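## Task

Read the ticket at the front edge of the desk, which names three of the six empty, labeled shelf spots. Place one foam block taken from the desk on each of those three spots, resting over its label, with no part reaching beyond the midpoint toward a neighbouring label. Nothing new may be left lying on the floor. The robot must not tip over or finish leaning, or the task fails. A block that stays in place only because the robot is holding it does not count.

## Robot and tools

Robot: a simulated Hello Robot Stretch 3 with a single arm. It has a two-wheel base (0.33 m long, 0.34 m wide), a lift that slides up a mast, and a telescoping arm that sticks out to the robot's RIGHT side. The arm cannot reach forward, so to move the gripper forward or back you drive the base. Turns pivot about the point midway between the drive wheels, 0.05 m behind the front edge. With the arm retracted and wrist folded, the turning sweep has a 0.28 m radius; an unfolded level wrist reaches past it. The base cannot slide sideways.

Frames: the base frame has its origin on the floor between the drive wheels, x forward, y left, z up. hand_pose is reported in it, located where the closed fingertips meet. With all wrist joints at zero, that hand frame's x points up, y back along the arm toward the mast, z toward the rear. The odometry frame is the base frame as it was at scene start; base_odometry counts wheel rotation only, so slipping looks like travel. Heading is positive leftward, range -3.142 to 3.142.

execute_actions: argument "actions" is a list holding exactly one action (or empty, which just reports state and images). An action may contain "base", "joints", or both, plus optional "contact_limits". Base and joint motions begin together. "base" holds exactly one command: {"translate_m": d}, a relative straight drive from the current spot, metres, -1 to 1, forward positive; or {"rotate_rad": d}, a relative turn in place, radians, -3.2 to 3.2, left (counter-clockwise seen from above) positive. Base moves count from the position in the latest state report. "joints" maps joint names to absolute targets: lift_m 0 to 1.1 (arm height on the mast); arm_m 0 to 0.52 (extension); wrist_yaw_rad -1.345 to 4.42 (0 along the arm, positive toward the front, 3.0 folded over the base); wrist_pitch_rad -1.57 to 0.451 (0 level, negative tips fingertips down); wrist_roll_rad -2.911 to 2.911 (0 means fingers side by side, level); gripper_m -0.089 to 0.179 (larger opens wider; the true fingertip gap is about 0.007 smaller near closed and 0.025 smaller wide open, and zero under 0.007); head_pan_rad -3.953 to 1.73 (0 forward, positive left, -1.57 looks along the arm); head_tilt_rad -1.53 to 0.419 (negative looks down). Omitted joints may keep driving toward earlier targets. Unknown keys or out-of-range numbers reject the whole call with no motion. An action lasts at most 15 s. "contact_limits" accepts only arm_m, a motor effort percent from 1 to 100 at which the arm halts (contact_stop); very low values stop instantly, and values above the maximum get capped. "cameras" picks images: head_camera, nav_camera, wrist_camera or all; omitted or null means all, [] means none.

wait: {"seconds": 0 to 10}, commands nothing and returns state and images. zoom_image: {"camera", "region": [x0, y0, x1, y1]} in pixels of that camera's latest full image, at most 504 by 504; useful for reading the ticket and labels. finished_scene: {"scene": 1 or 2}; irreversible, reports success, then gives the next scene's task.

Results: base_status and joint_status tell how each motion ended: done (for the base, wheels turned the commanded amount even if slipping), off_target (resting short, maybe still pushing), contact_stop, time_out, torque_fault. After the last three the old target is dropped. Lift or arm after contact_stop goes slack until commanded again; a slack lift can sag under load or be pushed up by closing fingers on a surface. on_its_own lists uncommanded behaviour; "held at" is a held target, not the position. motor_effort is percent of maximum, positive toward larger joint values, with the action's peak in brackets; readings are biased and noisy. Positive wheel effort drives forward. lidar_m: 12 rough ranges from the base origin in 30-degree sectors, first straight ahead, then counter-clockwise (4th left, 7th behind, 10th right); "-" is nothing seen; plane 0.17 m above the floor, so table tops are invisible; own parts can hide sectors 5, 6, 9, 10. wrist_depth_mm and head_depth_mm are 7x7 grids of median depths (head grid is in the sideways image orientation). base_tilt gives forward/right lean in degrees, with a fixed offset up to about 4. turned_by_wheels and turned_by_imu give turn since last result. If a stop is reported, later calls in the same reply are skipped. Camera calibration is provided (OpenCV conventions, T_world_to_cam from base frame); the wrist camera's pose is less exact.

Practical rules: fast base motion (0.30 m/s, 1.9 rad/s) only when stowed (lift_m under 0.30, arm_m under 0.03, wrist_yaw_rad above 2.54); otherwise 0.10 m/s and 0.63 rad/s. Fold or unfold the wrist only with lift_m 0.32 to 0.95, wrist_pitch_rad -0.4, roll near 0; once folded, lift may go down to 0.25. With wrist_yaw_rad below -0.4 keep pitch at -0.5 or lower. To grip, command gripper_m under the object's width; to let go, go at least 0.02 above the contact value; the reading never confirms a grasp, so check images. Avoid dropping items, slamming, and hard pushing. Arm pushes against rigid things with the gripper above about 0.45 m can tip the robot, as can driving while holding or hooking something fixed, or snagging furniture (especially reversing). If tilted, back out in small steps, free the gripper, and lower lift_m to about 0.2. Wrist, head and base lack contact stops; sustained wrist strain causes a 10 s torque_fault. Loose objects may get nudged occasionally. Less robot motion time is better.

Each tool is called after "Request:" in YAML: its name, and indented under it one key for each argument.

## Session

Request:
execute_actions:
  actions:
    - {"joints":{"head_tilt_rad":-0.5,"head_pan_rad":0}}

Request:
execute_actions:
  actions:
    - {"joints":{"head_pan_rad":-1.6}}
  cameras: ["nav_camera"]

Scene clock: 0.87 s.
base_odometry: x=+0.000 y=+0.000 heading=+0.000 (m, m, rad; odometry frame)
turned_by_wheels: +0.000 (rad since the last result)
turned_by_imu: +0.000 (rad since the last result)
base_tilt: forward=-0.4 right=-1.7 (deg)
lidar_m: 2.75 2.95 2.66 1.69 1.52 1.53 1.36 0.86 1.13 1.86 2.23 2.24
head_depth_mm: 2231 2359 2509 2620 2098 1663 1367 / 2383 2586 2766 2809 2094 1658 1379 / 2569 2773 3058 2857 2093 1672 1385 / 2861 3095 3294 2849 2095 1655 1376 / 3215 3471 3159 2903 2106 1657 1380 / 3326 3515 3701 2847 2104 1673 1389 / 3075 3302 3463 2878 2099 1667 1375
base_status: not commanded
joint_positions: lift_m=+0.357 arm_m=+0.000 wrist_yaw_rad=+2.866 wrist_pitch_rad=-0.366 wrist_roll_rad=-0.002 gripper_m=+0.037 head_pan_rad=+0.007 head_tilt_rad=-0.493
joint_status: all done
motor_effort: left_wheel=+0(1) right_wheel=+0(0) lift_m=+22(22) arm_m=+0(0) wrist_yaw_rad=+0(0) wrist_pitch_rad=+7(7) wrist_roll_rad=+0(0) gripper_m=+0(1) head_pan_rad=-3(6) head_tilt_rad=-1(27) (%)
hand_pose: x=+0.0415 y=+0.0766 z=+0.3814 quat_wxyz=(+0.223, +0.705, +0.033, +0.672) (m; base frame)
wrist_depth_mm: - - - - - - - / - - - - - - - / - - - - - - - / 937 925 923 926 928 935 938 / 755 - 772 743 775 747 755 / 622 - - 630 - 620 633 / 536 - 534 539 539 543 533
pictures: head_camera (sideways: a quarter turn clockwise sets it upright), nav_camera (sideways: a quarter turn counterclockwise sets it upright), wrist_camera
camera_calibration (this result's frames):
head_camera: T_world_to_cam=[[-0.462087, 0.0317821, -0.886265, 1.17714], [0.0393223, 0.999109, 0.0153266, -0.0202811], [0.885962, -0.0277677, -0.462925, 0.550512], [0, 0, 0, 1]] pos_world=[0.0570062, -0.00186244, 1.29841]
nav_camera: T_world_to_cam=[[0.506633, -0.00777686, 0.862127, -1.0836], [0.00331907, -0.999934, -0.0109704, 0.0615711], [0.862156, 0.00841943, -0.506574, 0.610627], [0, 0, 0, 1]] pos_world=[0.0223251, 0.0479989, 1.2442]
wrist_camera: T_world_to_cam=[[0.960471, -0.278292, 0.00699221, -0.0210779], [-0.143471, -0.516375, -0.844259, 0.396915], [0.238561, 0.809883, -0.53589, 0.29601], [0, 0, 0, 1]] pos_world=[0.00657408, -0.0406423, 0.493875]
Images, in order (width x height): head_camera 896x504, nav_camera 672x504, wrist_camera 644x364.

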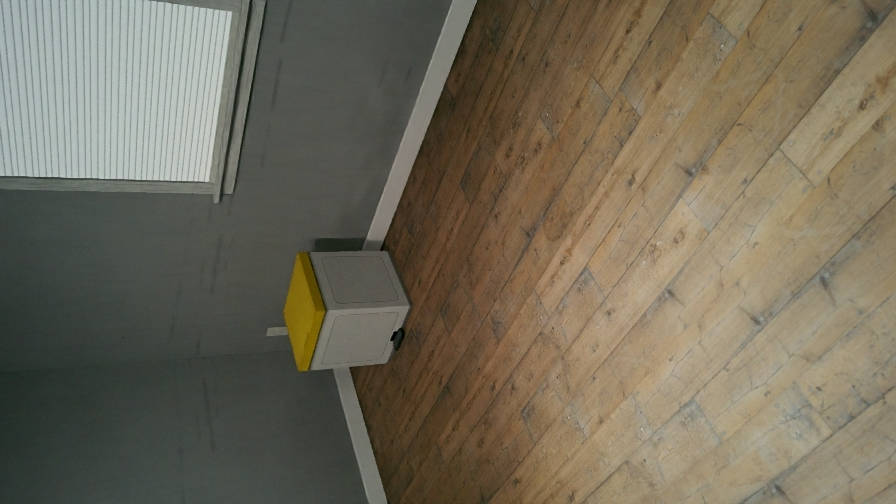

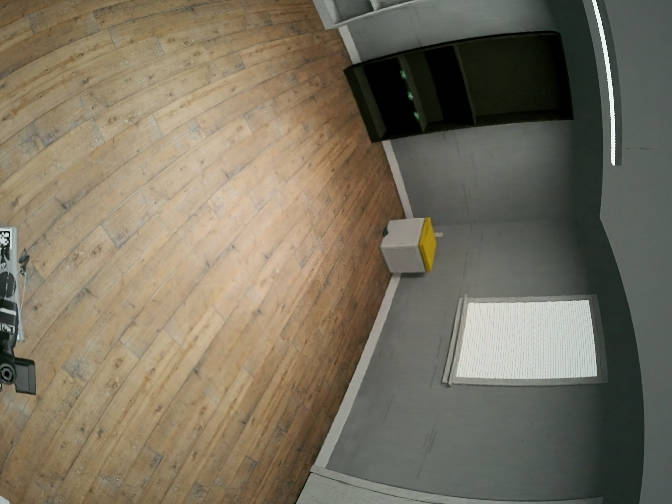

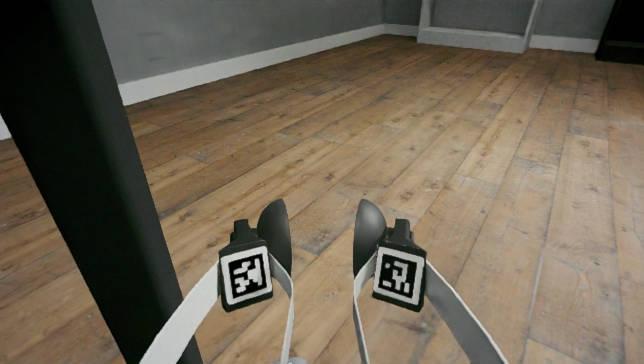

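Scene clock: 2.27 s.
base_odometry: x=+0.000 y=+0.000 heading=+0.000 (m, m, rad; odometry frame)
turned_by_wheels: +0.000 (rad since the last result)
turned_by_imu: +0.000 (rad since the last result)
base_tilt: forward=-0.4 right=-1.4 (deg)
lidar_m: 2.75 2.96 2.66 1.68 1.52 1.53 1.35 0.86 1.13 1.85 2.23 2.24
head_depth_mm: 1438 1552 1600 889 1878 1646 1334 / 1574 1677 1806 1925 2017 1658 1377 / 1713 1812 1989 2159 2070 1666 1381 / 1867 2008 2222 2423 2090 1654 1382 / 2035 2244 2421 2628 2094 1678 1377 / 2232 2449 2611 2722 2099 1669 1374 / 2176 2269 2430 2555 2125 1673 1386
base_status: not commanded
joint_positions: lift_m=+0.357 arm_m=+0.000 wrist_yaw_rad=+2.866 wrist_pitch_rad=-0.366 wrist_roll_rad=-0.002 gripper_m=+0.037 head_pan_rad=-1.593 head_tilt_rad=-0.494
joint_status: all done
motor_effort: left_wheel=+0(1) right_wheel=+0(0) lift_m=+21(22) arm_m=+0(0) wrist_yaw_rad=+0(0) wrist_pitch_rad=+7(7) wrist_roll_rad=+0(0) gripper_m=+0(1) head_pan_rad=-4(44) head_tilt_rad=-3(2) (%)
hand_pose: x=+0.0415 y=+0.0766 z=+0.3814 quat_wxyz=(+0.223, +0.705, +0.033, +0.672) (m; base frame)
wrist_depth_mm: - - - - - - - / - - - - - - - / - - - - - - - / 920 936 944 912 942 932 914 / 751 - 784 732 776 748 755 / 631 - - 633 - 625 628 / 542 - 534 541 533 543 534
pictures: nav_camera (sideways: a quarter turn counterclockwise sets it upright)
camera_calibration (this result's frames):
nav_camera: T_world_to_cam=[[-0.0224455, -0.506478, 0.861961, -1.08015], [-0.999611, 0.0256314, -0.0109692, 0.0676874], [-0.0165375, -0.861872, -0.506857, 0.616355], [0, 0, 0, 1]] pos_world=[0.0536096, -0.0175888, 1.24419]
Images, in order (width x height): nav_camera 672x504.

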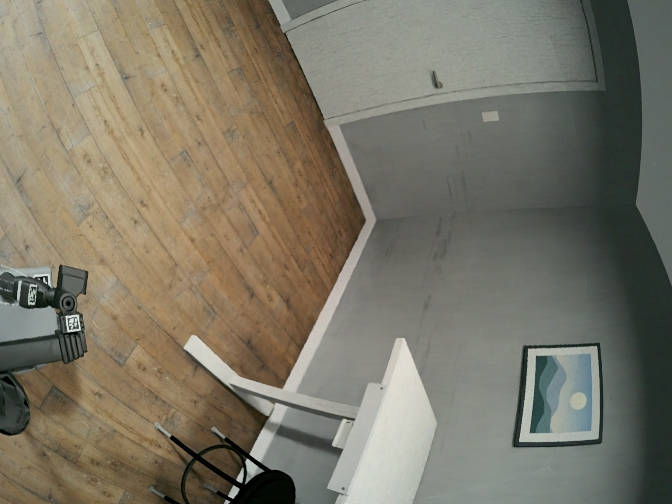

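Request:
execute_actions:
  actions:
    - {"base":{"rotate_rad":-0.89},"joints":{"head_pan_rad":-1.57,"head_tilt_rad":-0.6,"wrist_yaw_rad":0,"wrist_pitch_rad":0.2,"lift_m":0.5,"gripper_m":0.17}}

Scene clock: 11.07 s.
base_odometry: x=+0.000 y=+0.000 heading=-0.890 (m, m, rad; odometry frame)
turned_by_wheels: -0.890 (rad since the last result)
turned_by_imu: -0.877 (rad since the last result)
base_tilt: forward=-0.5 right=-1.5 (deg)
lidar_m: 2.23 2.33 2.94 2.96 2.19 1.59 1.52 1.57 1.04 0.87 1.13 2.12
head_depth_mm: 1324 1394 873 1799 1848 1527 1287 / 1306 1372 830 1775 1872 1517 1285 / 1303 1377 881 1386 1530 1482 1285 / 1294 1356 866 1301 1215 1455 1295 / 1288 1348 843 1690 1771 1525 1312 / 1273 1351 892 1720 1854 1535 1298 / 1268 1351 891 775 1723 1496 1277
base_status: done
joint_positions: lift_m=+0.500 arm_m=+0.000 wrist_yaw_rad=+0.003 wrist_pitch_rad=+0.177 wrist_roll_rad=-0.002 gripper_m=+0.170 head_pan_rad=-1.577 head_tilt_rad=-0.592
joint_status: all done
motor_effort: left_wheel=+2(8) right_wheel=-4(8) lift_m=+26(29) arm_m=-1(0) wrist_yaw_rad=-2(3) wrist_pitch_rad=+11(12) wrist_roll_rad=+0(0) gripper_m=+0(100) head_pan_rad=+4(6) head_tilt_rad=-3(13) (%)
hand_pose: x=-0.0207 y=-0.4017 z=+0.6599 quat_wxyz=(+0.705, -0.061, -0.703, +0.063) (m; base frame)
wrist_depth_mm: 468 464 478 501 505 506 503 / - 749 753 750 746 756 761 / - - - - - - - / - - - - - - - / - 848 - 854 - - - / - 841 - - - - 889 / - - - - - - -
pictures: head_camera (sideways: a quarter turn clockwise sets it upright), nav_camera (sideways: a quarter turn counterclockwise sets it upright), wrist_camera
camera_calibration (this result's frames):
head_camera: T_world_to_cam=[[0.0383755, 0.547084, -0.836198, 1.10879], [0.998498, -0.0537338, 0.0106685, -0.020066], [-0.0390955, -0.835351, -0.548324, 0.667269], [0, 0, 0, 1]] pos_world=[0.00357269, -0.0502771, 1.29326]
nav_camera: T_world_to_cam=[[-0.0149414, -0.589332, 0.807753, -1.00952], [-0.999885, 0.0108851, -0.0105537, 0.0671467], [-0.00257289, -0.807818, -0.589427, 0.723696], [0, 0, 0, 1]] pos_world=[0.0539173, -0.0110564, 1.24271]
wrist_camera: T_world_to_cam=[[-0.999978, 0.00606113, 0.00276789, -0.0200042], [-0.0026317, 0.0223643, -0.999746, 0.697976], [-0.0061215, -0.999732, -0.0223478, -0.223462], [0, 0, 0, 1]] pos_world=[-0.0195348, -0.23889, 0.692861]
Images, in order (width x height): head_camera 896x504, nav_camera 672x504, wrist_camera 644x364.

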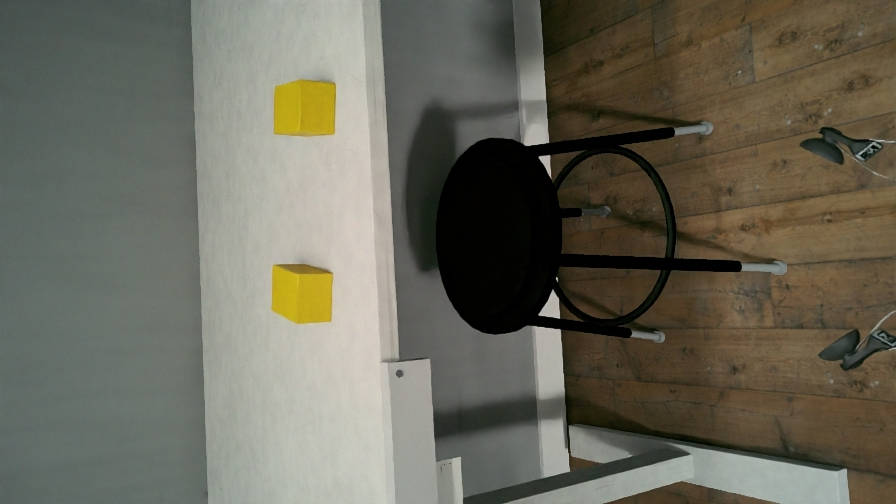

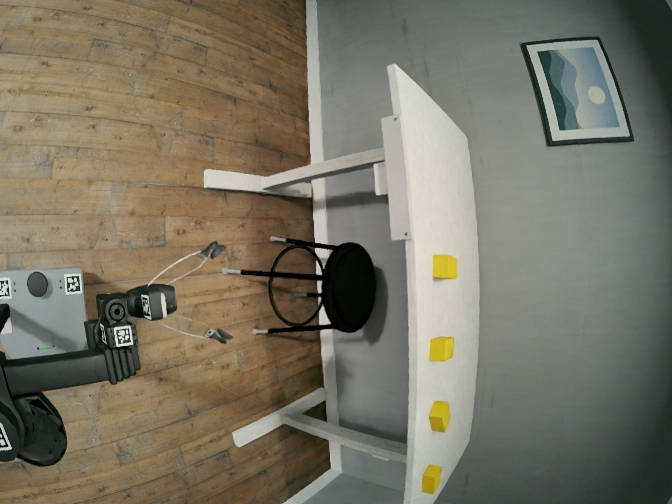

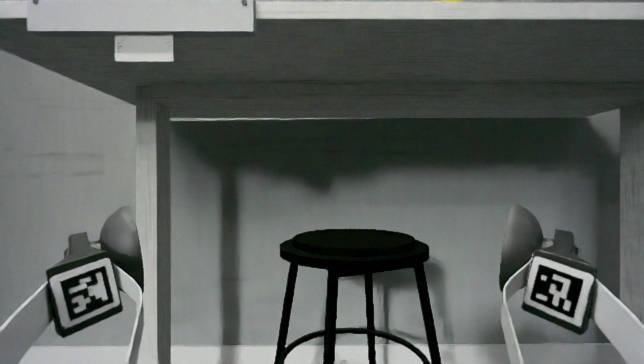

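Request:
execute_actions:
  actions:
    - {"base":{"translate_m":0.25},"joints":{"arm_m":0.37,"lift_m":0.64}}
  cameras: ["wrist_camera"]

Request:
zoom_image:
  camera: "wrist_camera"
  region: [120,0,340,160]

Scene clock: 20.87 s.
base_odometry: x=+0.157 y=-0.194 heading=-0.890 (m, m, rad; odometry frame)
turned_by_wheels: +0.000 (rad since the last result)
turned_by_imu: +0.003 (rad since the last result)
base_tilt: forward=-0.5 right=-1.6 (deg)
lidar_m: 1.98 2.07 2.80 2.97 2.55 1.84 1.77 1.54 0.90 1.07 1.56 2.05
head_depth_mm: 1319 1394 869 1707 1747 1515 1291 / 1304 1376 849 1349 1700 1526 - / 1299 1365 878 1282 1410 1469 1288 / 1285 1353 882 791 - 1500 1289 / 1282 1348 888 784 1823 1490 1287 / 1265 1346 889 1234 1801 1528 1302 / 1259 1353 894 1718 1819 1535 1301
base_status: done
joint_positions: lift_m=+0.640 arm_m=+0.370 wrist_yaw_rad=+0.001 wrist_pitch_rad=+0.178 wrist_roll_rad=-0.002 gripper_m=+0.170 head_pan_rad=-1.577 head_tilt_rad=-0.592
joint_status: all done
motor_effort: left_wheel=+2(6) right_wheel=-3(6) lift_m=+25(27) arm_m=+5(0) wrist_yaw_rad=-1(2) wrist_pitch_rad=+10(11) wrist_roll_rad=+0(0) gripper_m=+0(0) head_pan_rad=+4(4) head_tilt_rad=-3(2) (%)
hand_pose: x=-0.0211 y=-0.7711 z=+0.8001 quat_wxyz=(+0.705, -0.062, -0.703, +0.063) (m; base frame)
wrist_depth_mm: 202 204 105 105 105 205 205 / 302 303 104 105 105 308 306 / 869 600 420 424 422 428 427 / 868 884 886 881 863 880 877 / 877 888 884 882 871 891 870 / 857 885 871 890 896 886 875 / 870 876 872 881 879 591 891
pictures: wrist_camera
camera_calibration (this result's frames):
wrist_camera: T_world_to_cam=[[-0.999968, 0.00750297, 0.00275923, -0.0174042], [-0.00259834, 0.0213694, -0.999768, 0.845709], [-0.00756019, -0.999743, -0.0213492, -0.590391], [0, 0, 0, 1]] pos_world=[-0.0196696, -0.608181, 0.832957]
Images, in order (width x height): wrist_camera 644x364.

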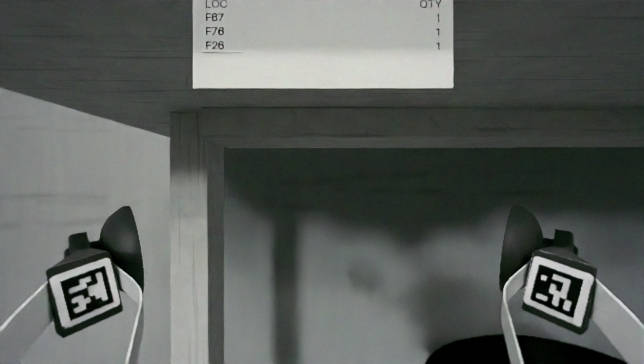

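Region (120, 0, 340, 160) of wrist_camera's 644x364 image, scaled by 2.291; it fills the top 367 rows of this view, and the rest is white.

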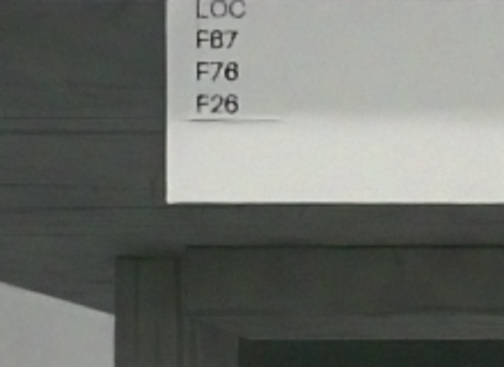

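F67, F76, F26.

Request:
execute_actions:
  actions:
    - {"joints":{"arm_m":0.24,"wrist_pitch_rad":-0.2}}
  cameras: []

Request:
execute_actions:
  actions:
    - {"base":{"translate_m":-0.22},"joints":{"lift_m":0.93}}
  cameras: ["wrist_camera"]

Scene clock: 26.37 s.
base_odometry: x=+0.157 y=-0.194 heading=-0.890 (m, m, rad; odometry frame)
turned_by_wheels: +0.000 (rad since the last result)
turned_by_imu: +0.001 (rad since the last result)
base_tilt: forward=-0.5 right=-1.5 (deg)
lidar_m: 1.98 2.07 2.80 2.96 2.55 1.84 1.77 1.54 0.90 1.07 1.56 2.05
head_depth_mm: 1322 1390 873 1706 1733 1517 1282 / 1309 1379 850 1348 1704 1513 - / 1294 1369 879 1305 1743 - 1248 / 1293 1362 883 790 1855 - 1261 / 1277 1339 885 1733 1816 1488 1284 / 1268 1344 887 1230 1797 1535 1305 / 1258 1348 893 1698 1810 1536 1290
base_status: not commanded
joint_positions: lift_m=+0.640 arm_m=+0.240 wrist_yaw_rad=+0.001 wrist_pitch_rad=-0.217 wrist_roll_rad=-0.002 gripper_m=+0.170 head_pan_rad=-1.577 head_tilt_rad=-0.592
joint_status: all done
motor_effort: left_wheel=+2(3) right_wheel=-4(4) lift_m=+25(25) arm_m=-5(4) wrist_yaw_rad=-1(1) wrist_pitch_rad=+8(10) wrist_roll_rad=+0(0) gripper_m=+0(0) head_pan_rad=+4(4) head_tilt_rad=-4(3) (%)
hand_pose: x=-0.0212 y=-0.6304 z=+0.6999 quat_wxyz=(+0.704, +0.077, -0.702, -0.076) (m; base frame)
wrist_depth_mm: 893 900 551 910 893 894 908 / 931 970 929 953 938 953 954 / - - - - - - - / - - - - 695 600 - / - - - - - 498 601 / - - - - - - - / 939 954 922 964 939 926 930
pictures: none
No camera images: the call's "cameras" was empty. Leave "cameras" out to get every camera's image.

Scene clock: 29.97 s.
base_odometry: x=+0.019 y=-0.023 heading=-0.890 (m, m, rad; odometry frame)
turned_by_wheels: +0.000 (rad since the last result)
turned_by_imu: +0.001 (rad since the last result)
base_tilt: forward=-0.5 right=-1.5 (deg)
lidar_m: 2.20 2.30 2.93 2.95 2.23 1.62 1.55 1.60 1.04 0.87 1.12 2.11
head_depth_mm: 1317 1391 897 - 1735 1523 1287 / 1307 1368 928 - 1793 1508 1291 / 1304 1373 1029 - 1750 1480 1293 / 1285 1359 934 - 1755 1451 1292 / 1279 1355 886 1692 1818 1528 1295 / 1271 1348 894 1728 1848 1516 1297 / 1260 1352 889 772 1429 1494 1267
base_status: done
joint_positions: lift_m=+0.930 arm_m=+0.240 wrist_yaw_rad=+0.001 wrist_pitch_rad=-0.217 wrist_roll_rad=-0.002 gripper_m=+0.170 head_pan_rad=-1.577 head_tilt_rad=-0.592
joint_status: all done
motor_effort: left_wheel=+2(5) right_wheel=-3(9) lift_m=+25(26) arm_m=-5(5) wrist_yaw_rad=-1(1) wrist_pitch_rad=+8(8) wrist_roll_rad=+0(0) gripper_m=+0(0) head_pan_rad=+4(4) head_tilt_rad=-4(3) (%)
hand_pose: x=-0.0212 y=-0.6304 z=+0.9898 quat_wxyz=(+0.704, +0.077, -0.702, -0.076) (m; base frame)
wrist_depth_mm: 887 904 910 911 904 907 921 / 940 921 953 931 948 947 958 / 533 531 532 435 530 438 532 / 343 343 344 344 341 342 334 / 260 267 267 274 274 276 277 / - 484 - 796 800 - - / - - - 656 653 - -
pictures: wrist_camera
camera_calibration (this result's frames):
wrist_camera: T_world_to_cam=[[-0.999964, 0.00607702, 0.00596423, -0.0231482], [-0.00299749, 0.40438, -0.914586, 1.18943], [-0.00796977, -0.914571, -0.404347, -0.0129072], [0, 0, 0, 1]] pos_world=[-0.019685, -0.492645, 1.08276]
Images, in order (width x height): wrist_camera 644x364.

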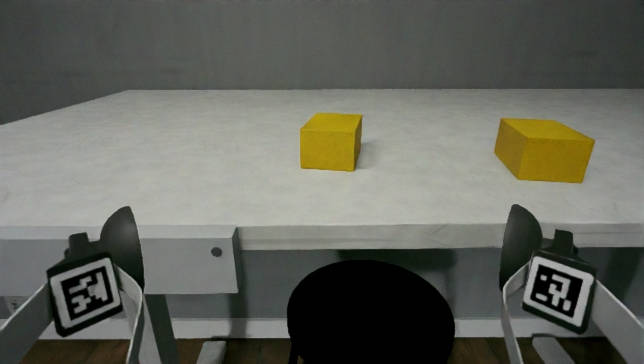

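Request:
execute_actions:
  actions:
    - {"base":{"translate_m":-0.01},"joints":{"lift_m":0.914,"arm_m":0.505}}
  cameras: ["wrist_camera"]

Request:
execute_actions:
  actions:
    - {"joints":{"lift_m":0.91,"gripper_m":0.03}}
  cameras: []

Request:
execute_actions:
  actions:
    - {"joints":{"lift_m":0.94}}
  cameras: ["wrist_camera"]

Scene clock: 39.10 s.
base_odometry: x=+0.013 y=-0.016 heading=-0.889 (m, m, rad; odometry frame)
turned_by_wheels: +0.000 (rad since the last result)
turned_by_imu: +0.002 (rad since the last result)
base_tilt: forward=-0.5 right=-1.4 (deg)
lidar_m: 2.21 2.31 2.93 2.95 2.22 1.61 1.54 1.59 1.04 0.87 1.12 2.12
head_depth_mm: 1324 1390 875 - - 1487 1283 / 1306 1378 860 1804 1804 1488 1281 / 1297 1383 791 1354 1705 1468 1297 / 1291 1379 - 1302 1548 1443 1292 / 1283 1353 839 1696 1812 1520 1290 / 1271 1341 887 1722 1837 1532 1295 / 1264 1349 891 771 1470 1494 1268
base_status: done
joint_positions: lift_m=+0.914 arm_m=+0.505 wrist_yaw_rad=+0.001 wrist_pitch_rad=-0.217 wrist_roll_rad=-0.002 gripper_m=+0.170 head_pan_rad=-1.577 head_tilt_rad=-0.593
joint_status: all done
motor_effort: left_wheel=+2(4) right_wheel=-3(9) lift_m=+18(27) arm_m=+5(8) wrist_yaw_rad=-1(0) wrist_pitch_rad=+8(8) wrist_roll_rad=+0(0) gripper_m=+0(1) head_pan_rad=+3(3) head_tilt_rad=-4(3) (%)
hand_pose: x=-0.0212 y=-0.8946 z=+0.9741 quat_wxyz=(+0.704, +0.077, -0.702, -0.077) (m; base frame)
wrist_depth_mm: 679 675 674 691 691 688 671 / 713 718 711 706 705 701 704 / 471 471 466 467 468 470 463 / 301 303 300 188 301 300 302 / 228 234 211 138 211 234 222 / - 173 119 112 169 176 184 / 141 146 127 117 141 146 141
pictures: wrist_camera
camera_calibration (this result's frames):
wrist_camera: T_world_to_cam=[[-0.999963, 0.00617812, 0.00596565, -0.021385], [-0.00295637, 0.404554, -0.914509, 1.28206], [-0.00806338, -0.914493, -0.404521, -0.260683], [0, 0, 0, 1]] pos_world=[-0.0196959, -0.756925, 1.06713]
Images, in order (width x height): wrist_camera 644x364.

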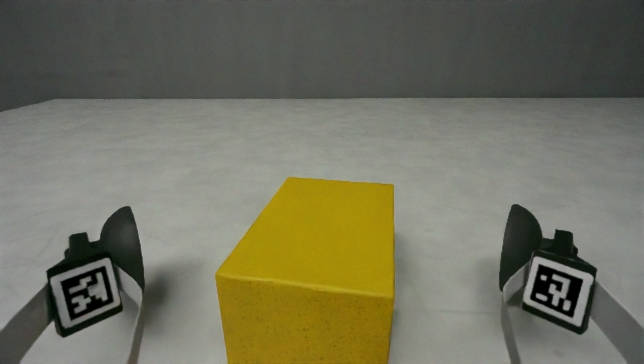

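Scene clock: 41.00 s.
base_odometry: x=+0.013 y=-0.016 heading=-0.889 (m, m, rad; odometry frame)
turned_by_wheels: +0.000 (rad since the last result)
turned_by_imu: +0.000 (rad since the last result)
base_tilt: forward=-0.4 right=-1.5 (deg)
lidar_m: 2.21 2.30 2.93 2.96 2.22 1.61 1.54 1.59 1.04 0.86 1.12 2.12
head_depth_mm: 1319 1390 876 - - 1480 1291 / 1315 1368 856 1807 1800 1487 1293 / 1304 1403 792 1360 1697 1485 1297 / 1285 1385 - 1299 1535 1447 1292 / 1278 1356 840 1707 1815 1537 1286 / 1273 1346 889 1718 1837 1533 1293 / 1261 1346 891 773 1469 1485 1270
base_status: not commanded
joint_positions: lift_m=+0.910 arm_m=+0.505 wrist_yaw_rad=+0.001 wrist_pitch_rad=-0.217 wrist_roll_rad=-0.002 gripper_m=+0.031 head_pan_rad=-1.577 head_tilt_rad=-0.593
joint_status: all done
motor_effort: left_wheel=+1(2) right_wheel=-3(3) lift_m=+18(15) arm_m=+5(5) wrist_yaw_rad=+0(1) wrist_pitch_rad=+8(8) wrist_roll_rad=+0(0) gripper_m=-26(100) head_pan_rad=+3(4) head_tilt_rad=-1(2) (%)
hand_pose: x=-0.0213 y=-0.8946 z=+0.9701 quat_wxyz=(+0.704, +0.077, -0.702, -0.077) (m; base frame)
wrist_depth_mm: 675 676 665 676 680 682 680 / 701 702 709 700 708 708 711 / 451 453 453 453 454 454 455 / 291 291 291 177 292 291 290 / 216 215 138 131 134 214 215 / 170 170 116 113 111 174 171 / 141 141 132 121 132 141 141
pictures: none
No camera images: the call's "cameras" was empty. Leave "cameras" out to get every camera's image.

Scene clock: 42.07 s.
base_odometry: x=+0.013 y=-0.016 heading=-0.889 (m, m, rad; odometry frame)
turned_by_wheels: +0.000 (rad since the last result)
turned_by_imu: +0.000 (rad since the last result)
base_tilt: forward=-0.4 right=-1.5 (deg)
lidar_m: 2.21 2.30 2.94 2.96 2.22 1.60 1.54 1.59 1.04 0.86 1.12 2.11
head_depth_mm: 1320 1397 983 - 1741 1517 1289 / 1315 1403 - 1797 1811 1480 1290 / 1302 1387 793 1349 1693 1484 1293 / 1292 1384 792 1301 1527 1445 1294 / 1288 1348 842 1689 1811 1537 1294 / 1273 1336 887 1707 1835 1519 1288 / 1264 1342 890 772 1466 1499 1271
base_status: not commanded
joint_positions: lift_m=+0.940 arm_m=+0.505 wrist_yaw_rad=+0.001 wrist_pitch_rad=-0.220 wrist_roll_rad=-0.002 gripper_m=+0.035 head_pan_rad=-1.577 head_tilt_rad=-0.593
joint_status: all done
motor_effort: left_wheel=+2(2) right_wheel=-3(3) lift_m=+26(30) arm_m=+5(4) wrist_yaw_rad=-1(1) wrist_pitch_rad=+9(9) wrist_roll_rad=+0(0) gripper_m=-25(26) head_pan_rad=+4(4) head_tilt_rad=-3(2) (%)
hand_pose: x=-0.0213 y=-0.8944 z=+0.9991 quat_wxyz=(+0.704, +0.078, -0.702, -0.077) (m; base frame)
wrist_depth_mm: 679 676 671 668 683 685 678 / 707 711 712 707 710 716 721 / 557 564 558 558 563 559 563 / 366 366 363 187 364 364 363 / 268 268 145 132 136 270 268 / 213 217 116 113 110 218 212 / 177 177 165 119 165 177 176
pictures: wrist_camera
camera_calibration (this result's frames):
wrist_camera: T_world_to_cam=[[-0.999962, 0.00634101, 0.00598357, -0.0214511], [-0.00288631, 0.406838, -0.913496, 1.30586], [-0.00822683, -0.913478, -0.406804, -0.247217], [0, 0, 0, 1]] pos_world=[-0.019715, -0.756963, 1.09245]
Images, in order (width x height): wrist_camera 644x364.

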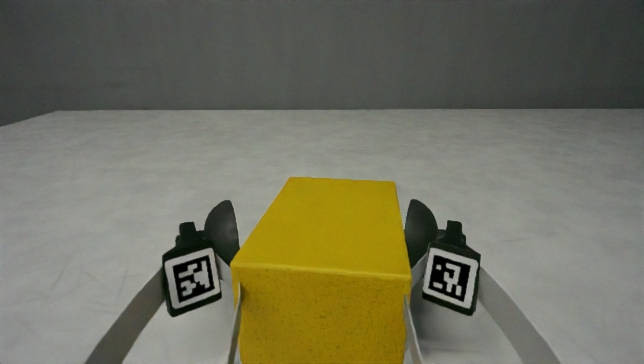

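Request:
execute_actions:
  actions:
    - {"joints":{"arm_m":0.22}}
  cameras: []

Request:
execute_actions:
  actions:
    - {"joints":{"arm_m":0,"wrist_yaw_rad":2.6,"lift_m":0.29,"head_pan_rad":0,"head_tilt_rad":-0.4},"base":{"rotate_rad":1.58}}
  cameras: []

Request:
execute_actions:
  actions:
    - {"base":{"translate_m":1}}
  cameras: ["head_camera","nav_camera"]

Scene clock: 50.87 s.
base_odometry: x=+0.013 y=-0.016 heading=-0.889 (m, m, rad; odometry frame)
turned_by_wheels: +0.000 (rad since the last result)
turned_by_imu: +0.002 (rad since the last result)
base_tilt: forward=-0.5 right=-1.5 (deg)
lidar_m: 2.21 2.32 2.93 2.96 2.22 1.60 1.54 1.59 1.04 0.86 1.12 2.12
head_depth_mm: 1332 1392 927 - 1729 1523 1283 / 1309 1377 929 - 1799 1481 1282 / 1304 1372 1018 - 1742 1479 1290 / 1298 1360 995 - 1754 1448 1292 / 1290 1349 936 1699 1807 1517 1289 / 1278 1344 889 1720 1832 1523 1295 / 1257 1344 893 771 1471 1498 1274
base_status: not commanded
joint_positions: lift_m=+0.940 arm_m=+0.220 wrist_yaw_rad=+0.001 wrist_pitch_rad=-0.221 wrist_roll_rad=-0.002 gripper_m=+0.038 head_pan_rad=-1.577 head_tilt_rad=-0.593
joint_status: all done
on_its_own: gripper_m is held at +0.037, not at your +0.030, by its stall guard, which is not easing now
motor_effort: left_wheel=+3(2) right_wheel=-3(3) lift_m=+25(25) arm_m=-5(9) wrist_yaw_rad=+0(0) wrist_pitch_rad=+10(10) wrist_roll_rad=+0(0) gripper_m=-24(23) head_pan_rad=+4(4) head_tilt_rad=-2(3) (%)
hand_pose: x=-0.0213 y=-0.6101 z=+0.9989 quat_wxyz=(+0.704, +0.079, -0.702, -0.078) (m; base frame)
wrist_depth_mm: 937 927 916 907 921 919 921 / 971 956 959 974 971 977 963 / 568 566 564 569 570 512 565 / 365 366 366 188 365 358 365 / 277 277 217 132 137 301 300 / 289 287 116 113 111 - - / - 879 - 119 628 - -
pictures: none
No camera images: the call's "cameras" was empty. Leave "cameras" out to get every camera's image.

Scene clock: 57.60 s.
base_odometry: x=+0.013 y=-0.016 heading=+0.690 (m, m, rad; odometry frame)
turned_by_wheels: +1.580 (rad since the last result)
turned_by_imu: +1.561 (rad since the last result)
base_tilt: forward=-0.4 right=-1.5 (deg)
lidar_m: 2.96 2.21 1.61 1.54 1.59 1.37 0.86 1.12 2.13 2.21 2.32 2.93
head_depth_mm: 2866 3127 3287 3352 2346 1813 1469 / 2859 2999 3202 3202 2349 1811 1470 / 2790 2997 3232 3189 2375 1823 1468 / 2754 2959 3213 3247 2393 1830 1466 / 2811 3002 3235 3341 2371 1825 1473 / 2814 2931 3101 3162 2388 1831 1482 / 2795 2980 3100 3167 2412 1832 1484
base_status: done
joint_positions: lift_m=+0.290 arm_m=+0.001 wrist_yaw_rad=+2.598 wrist_pitch_rad=-0.221 wrist_roll_rad=-0.002 gripper_m=+0.038 head_pan_rad=-0.007 head_tilt_rad=-0.408
joint_status: all done
on_its_own: gripper_m is held at +0.037, not at your +0.030, by its stall guard, which is not easing now
motor_effort: left_wheel=-3(8) right_wheel=+5(11) lift_m=+18(23) arm_m=-5(9) wrist_yaw_rad=+2(2) wrist_pitch_rad=+10(10) wrist_roll_rad=+0(0) gripper_m=-23(23) head_pan_rad=+4(41) head_tilt_rad=+3(15) (%)
hand_pose: x=+0.1054 y=+0.0638 z=+0.3491 quat_wxyz=(+0.265, +0.697, -0.113, +0.657) (m; base frame)
wrist_depth_mm: - - - - - - - / - - - - - - - / - - - - - - - / - - - 188 - - - / 810 811 470 132 137 826 819 / 655 663 116 113 111 664 646 / 545 543 509 119 508 544 539
pictures: none
No camera images: the call's "cameras" was empty. Leave "cameras" out to get every camera's image.

Scene clock: 62.70 s.
base_odometry: x=+0.784 y=+0.621 heading=+0.690 (m, m, rad; odometry frame)
turned_by_wheels: +0.000 (rad since the last result)
turned_by_imu: +0.006 (rad since the last result)
base_tilt: forward=-0.4 right=-1.7 (deg)
lidar_m: 1.96 2.20 1.60 1.54 1.60 2.19 2.10 2.61 2.31 2.22 2.21 2.18
head_depth_mm: 1964 2075 2262 2333 2264 1806 1468 / 1935 2064 2234 2371 2251 1811 1470 / 1931 2012 2192 2347 2266 1824 1464 / 1936 2052 2213 2358 2290 1830 1472 / 1941 2070 2196 2378 2375 1815 1478 / 1933 2033 2157 2256 2208 1825 1481 / 1917 2049 2144 2255 2227 1829 1484
base_status: done
joint_positions: lift_m=+0.290 arm_m=+0.001 wrist_yaw_rad=+2.598 wrist_pitch_rad=-0.221 wrist_roll_rad=-0.002 gripper_m=+0.038 head_pan_rad=-0.007 head_tilt_rad=-0.407
joint_status: not commanded
on_its_own: gripper_m is held at +0.037, not at your +0.030, by its stall guard, which is not easing now
motor_effort: left_wheel=-3(8) right_wheel=+5(12) lift_m=+18(18) arm_m=-5(5) wrist_yaw_rad=+1(2) wrist_pitch_rad=+10(10) wrist_roll_rad=+0(0) gripper_m=-23(22) head_pan_rad=+3(3) head_tilt_rad=+3(3) (%)
hand_pose: x=+0.1052 y=+0.0638 z=+0.3491 quat_wxyz=(+0.264, +0.697, -0.113, +0.657) (m; base frame)
wrist_depth_mm: - - - - - - - / - - - - - - - / - - - - - - - / - - - 187 - - - / 821 810 466 132 136 812 814 / 652 668 116 113 111 666 654 / 541 546 508 119 509 538 540
pictures: head_camera (sideways: a quarter turn clockwise sets it upright), nav_camera (sideways: a quarter turn counterclockwise sets it upright)
camera_calibration (this result's frames):
head_camera: T_world_to_cam=[[-0.383965, 0.0376788, -0.922579, 1.22404], [0.051758, 0.998474, 0.0192375, -0.0254504], [0.921896, -0.0403643, -0.38533, 0.449318], [0, 0, 0, 1]] pos_world=[0.0570812, -0.00257239, 1.3029]
nav_camera: T_world_to_cam=[[0.430744, -0.0143099, 0.902361, -1.13561], [-0.00966225, -0.99989, -0.0112442, 0.0620079], [0.902422, -0.00387546, -0.430835, 0.51183], [0, 0, 0, 1]] pos_world=[0.0278696, 0.0477343, 1.24594]
Images, in order (width x height): head_camera 896x504, nav_camera 672x504.

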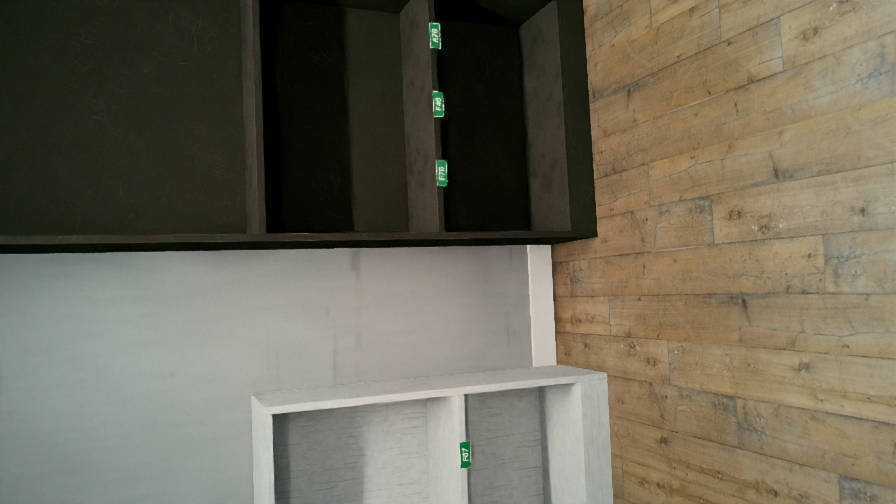

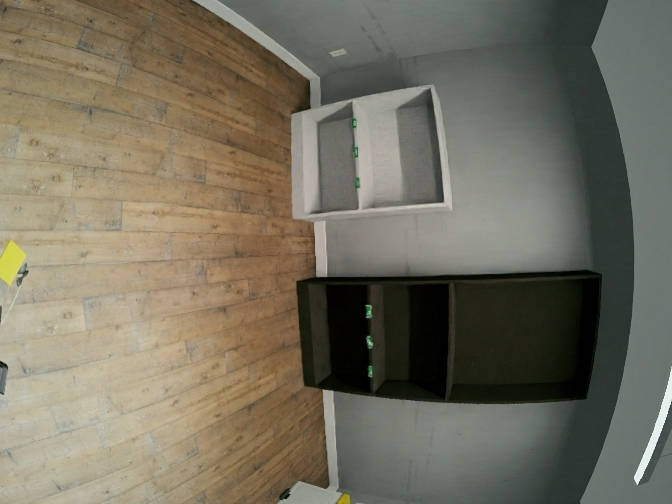

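Request:
execute_actions:
  actions:
    - {"base":{"rotate_rad":-0.21},"joints":{"head_pan_rad":0.6}}
  cameras: ["head_camera"]

Request:
execute_actions:
  actions:
    - {"base":{"translate_m":1}}
  cameras: []

Request:
execute_actions:
  actions:
    - {"base":{"translate_m":0.43}}
  cameras: []

Request:
execute_actions:
  actions:
    - {"base":{"rotate_rad":1.78},"joints":{"head_pan_rad":-1.57,"head_tilt_rad":-0.9,"wrist_yaw_rad":0,"lift_m":0.55}}
  cameras: ["head_camera","wrist_camera"]

Scene clock: 70.57 s.
base_odometry: x=+0.784 y=+0.621 heading=+0.480 (m, m, rad; odometry frame)
turned_by_wheels: -0.210 (rad since the last result)
turned_by_imu: -0.206 (rad since the last result)
base_tilt: forward=-0.4 right=-1.4 (deg)
lidar_m: 1.96 1.97 1.74 1.54 1.55 1.85 2.02 2.10 2.49 2.23 2.24 2.22
head_depth_mm: 1888 1993 2124 2286 2335 1808 1460 / 1920 2052 2136 2318 2289 1817 1464 / 2009 2106 2223 2339 2277 1831 1464 / 2045 2168 2306 2446 2301 1832 1484 / 2133 2245 2350 2467 2386 1817 1473 / 2207 2350 2539 2756 2393 1826 1478 / 2224 2372 2463 2584 2380 1839 1486
base_status: done
joint_positions: lift_m=+0.290 arm_m=+0.001 wrist_yaw_rad=+2.598 wrist_pitch_rad=-0.221 wrist_roll_rad=-0.002 gripper_m=+0.038 head_pan_rad=+0.593 head_tilt_rad=-0.407
joint_status: all done
on_its_own: gripper_m is held at +0.037, not at your +0.030, by its stall guard, which is not easing now
motor_effort: left_wheel=+3(7) right_wheel=-4(10) lift_m=+18(18) arm_m=-5(5) wrist_yaw_rad=+1(1) wrist_pitch_rad=+10(10) wrist_roll_rad=+0(0) gripper_m=-23(24) head_pan_rad=+4(39) head_tilt_rad=+3(2) (%)
hand_pose: x=+0.1052 y=+0.0638 z=+0.3491 quat_wxyz=(+0.264, +0.697, -0.113, +0.657) (m; base frame)
wrist_depth_mm: - - - - - - - / - - - - - - - / - - - - - - - / - - - 187 - - - / 817 825 469 133 137 801 821 / 647 663 116 113 111 658 645 / 535 538 503 119 505 544 539
pictures: head_camera (sideways: a quarter turn clockwise sets it upright)
camera_calibration (this result's frames):
head_camera: T_world_to_cam=[[-0.338211, -0.185602, -0.922586, 1.22377], [-0.520829, 0.853444, 0.0192383, -0.0219587], [0.783805, 0.487016, -0.385312, 0.450137], [0, 0, 0, 1]] pos_world=[0.0496364, 0.0266511, 1.3029]
Images, in order (width x height): head_camera 896x504.

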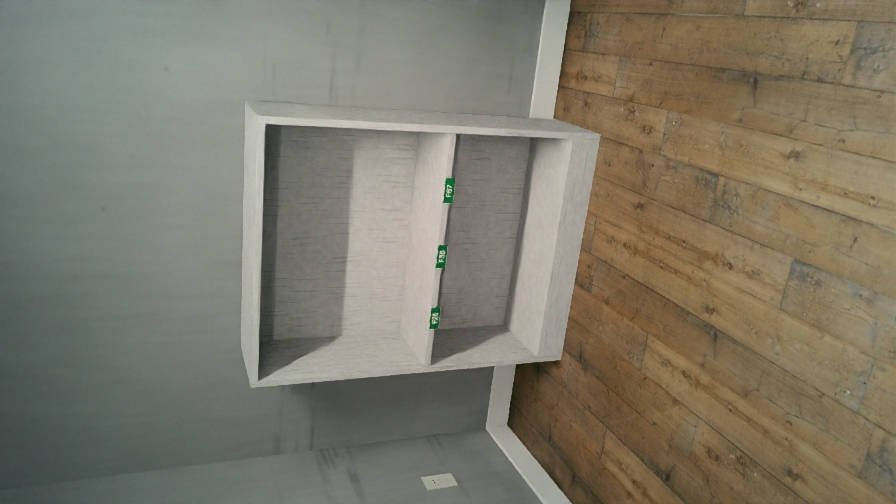

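Scene clock: 75.67 s.
base_odometry: x=+1.670 y=+1.083 heading=+0.481 (m, m, rad; odometry frame)
turned_by_wheels: +0.000 (rad since the last result)
turned_by_imu: +0.006 (rad since the last result)
base_tilt: forward=-0.4 right=-1.5 (deg)
lidar_m: 0.97 0.97 1.47 1.75 1.76 2.10 3.05 3.07 2.27 2.02 1.60 1.22
head_depth_mm: 1030 1083 1111 1212 1260 1407 1349 / 1073 1142 1215 1306 1407 1504 1430 / 1107 1186 1263 1365 1465 1578 1472 / 1142 1224 1306 1392 1508 1641 1479 / 1178 1254 1245 1184 1295 1427 1430 / 1228 1307 1357 1458 1445 1665 1453 / 1268 1362 1418 1530 1513 1696 1479
base_status: done
joint_positions: lift_m=+0.290 arm_m=+0.001 wrist_yaw_rad=+2.598 wrist_pitch_rad=-0.221 wrist_roll_rad=-0.002 gripper_m=+0.038 head_pan_rad=+0.593 head_tilt_rad=-0.407
joint_status: not commanded
on_its_own: gripper_m is held at +0.037, not at your +0.030, by its stall guard, which is not easing now
motor_effort: left_wheel=+2(10) right_wheel=-3(8) lift_m=+18(18) arm_m=-5(4) wrist_yaw_rad=+1(1) wrist_pitch_rad=+10(10) wrist_roll_rad=+0(0) gripper_m=-23(23) head_pan_rad=+3(4) head_tilt_rad=+3(2) (%)
hand_pose: x=+0.1052 y=+0.0638 z=+0.3491 quat_wxyz=(+0.264, +0.697, -0.113, +0.657) (m; base frame)
wrist_depth_mm: - - - - - - 912 / - - - - - - 956 / - - - - - - - / - - - 187 - - 908 / 821 817 466 132 137 816 765 / 649 662 117 113 111 672 649 / 541 542 503 120 506 542 545
pictures: none
No camera images: the call's "cameras" was empty. Leave "cameras" out to get every camera's image.

Scene clock: 78.83 s.
base_odometry: x=+2.052 y=+1.282 heading=+0.481 (m, m, rad; odometry frame)
turned_by_wheels: +0.000 (rad since the last result)
turned_by_imu: +0.003 (rad since the last result)
base_tilt: forward=-0.6 right=-1.4 (deg)
lidar_m: 0.82 0.56 0.79 1.47 1.85 2.20 3.45 3.49 2.17 1.46 1.46 0.85
head_depth_mm: 650 687 735 633 844 912 847 / 648 693 746 636 867 946 849 / 459 492 529 566 652 738 805 / 749 802 857 927 995 1091 1200 / 774 830 888 959 1044 1144 1261 / 801 863 927 1002 1099 1171 1272 / 832 892 956 936 973 1007 1045
base_status: done
joint_positions: lift_m=+0.290 arm_m=+0.001 wrist_yaw_rad=+2.598 wrist_pitch_rad=-0.222 wrist_roll_rad=-0.002 gripper_m=+0.038 head_pan_rad=+0.593 head_tilt_rad=-0.407
joint_status: not commanded
on_its_own: gripper_m is held at +0.037, not at your +0.030, by its stall guard, which is not easing now
motor_effort: left_wheel=+2(9) right_wheel=-3(8) lift_m=+18(18) arm_m=-4(5) wrist_yaw_rad=+2(1) wrist_pitch_rad=+10(10) wrist_roll_rad=+0(0) gripper_m=-23(24) head_pan_rad=+3(3) head_tilt_rad=+2(3) (%)
hand_pose: x=+0.1052 y=+0.0638 z=+0.3491 quat_wxyz=(+0.264, +0.697, -0.113, +0.657) (m; base frame)
wrist_depth_mm: - - - 790 851 709 570 / - - - 865 912 560 599 / - - - 907 942 608 625 / - - - 187 942 668 645 / 814 820 468 132 136 607 627 / 643 662 117 112 111 542 508 / 546 546 504 119 507 534 478
pictures: none
No camera images: the call's "cameras" was empty. Leave "cameras" out to get every camera's image.

Scene clock: 82.67 s.
base_odometry: x=+2.052 y=+1.282 heading=+2.261 (m, m, rad; odometry frame)
turned_by_wheels: +1.780 (rad since the last result)
turned_by_imu: +1.757 (rad since the last result)
base_tilt: forward=-0.6 right=-1.5 (deg)
lidar_m: 1.84 1.91 2.62 3.48 2.73 2.00 1.47 0.85 0.85 0.56 0.82 0.79
head_depth_mm: 535 860 1015 963 1336 1262 1163 / 535 850 1006 957 1345 1252 - / 536 841 996 962 1337 1264 - / 535 838 986 960 904 1264 1136 / 535 831 979 960 1267 1240 1149 / 535 780 755 949 1421 1284 1146 / 496 576 1023 1235 1429 1282 1145
base_status: done
joint_positions: lift_m=+0.550 arm_m=+0.001 wrist_yaw_rad=+0.002 wrist_pitch_rad=-0.222 wrist_roll_rad=-0.002 gripper_m=+0.038 head_pan_rad=-1.563 head_tilt_rad=-0.889
joint_status: all done
on_its_own: gripper_m is held at +0.037, not at your +0.030, by its stall guard, which is not easing now
motor_effort: left_wheel=-3(8) right_wheel=+5(11) lift_m=+25(29) arm_m=-5(5) wrist_yaw_rad=-1(2) wrist_pitch_rad=+10(10) wrist_roll_rad=+0(0) gripper_m=-23(24) head_pan_rad=-4(42) head_tilt_rad=-4(24) (%)
hand_pose: x=-0.0210 y=-0.3902 z=+0.6085 quat_wxyz=(+0.704, +0.079, -0.702, -0.078) (m; base frame)
wrist_depth_mm: 548 302 497 509 507 506 508 / 578 329 516 535 537 540 533 / 610 602 498 556 554 555 558 / 653 634 394 187 395 395 395 / 689 697 243 132 137 655 646 / 725 736 117 113 111 694 690 / 717 778 392 120 683 720 712
pictures: head_camera (sideways: a quarter turn clockwise sets it upright), wrist_camera
camera_calibration (this result's frames):
head_camera: T_world_to_cam=[[0.0290152, 0.768053, -0.639728, 0.852783], [0.999159, -0.0408329, -0.00370636, -0.0013543], [-0.0289686, -0.639083, -0.768592, 0.953716], [0, 0, 0, 1]] pos_world=[0.00423738, -0.0455343, 1.27856]
wrist_camera: T_world_to_cam=[[-0.999967, 0.00542655, 0.00600402, -0.0224608], [-0.00325983, 0.408957, -0.912548, 0.744187], [-0.00740737, -0.912537, -0.408926, 0.0561622], [0, 0, 0, 1]] pos_world=[-0.0196181, -0.252969, 0.702207]
Images, in order (width x height): head_camera 896x504, wrist_camera 644x364.

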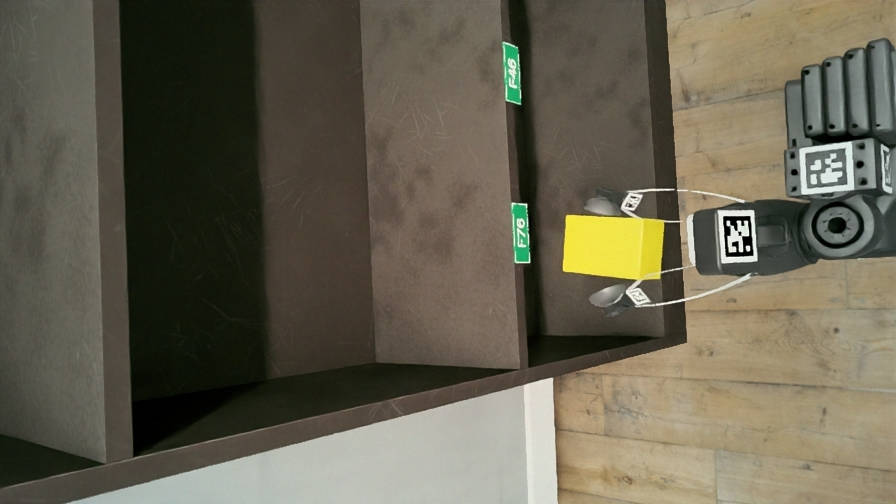

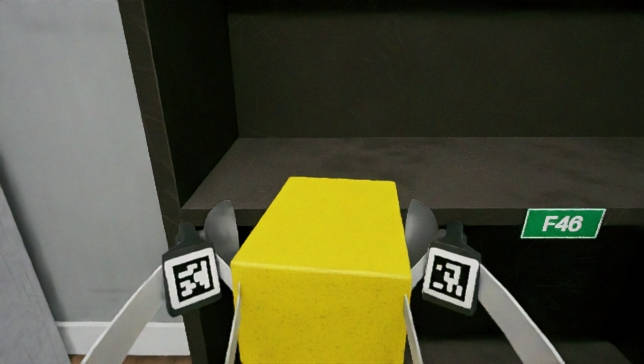

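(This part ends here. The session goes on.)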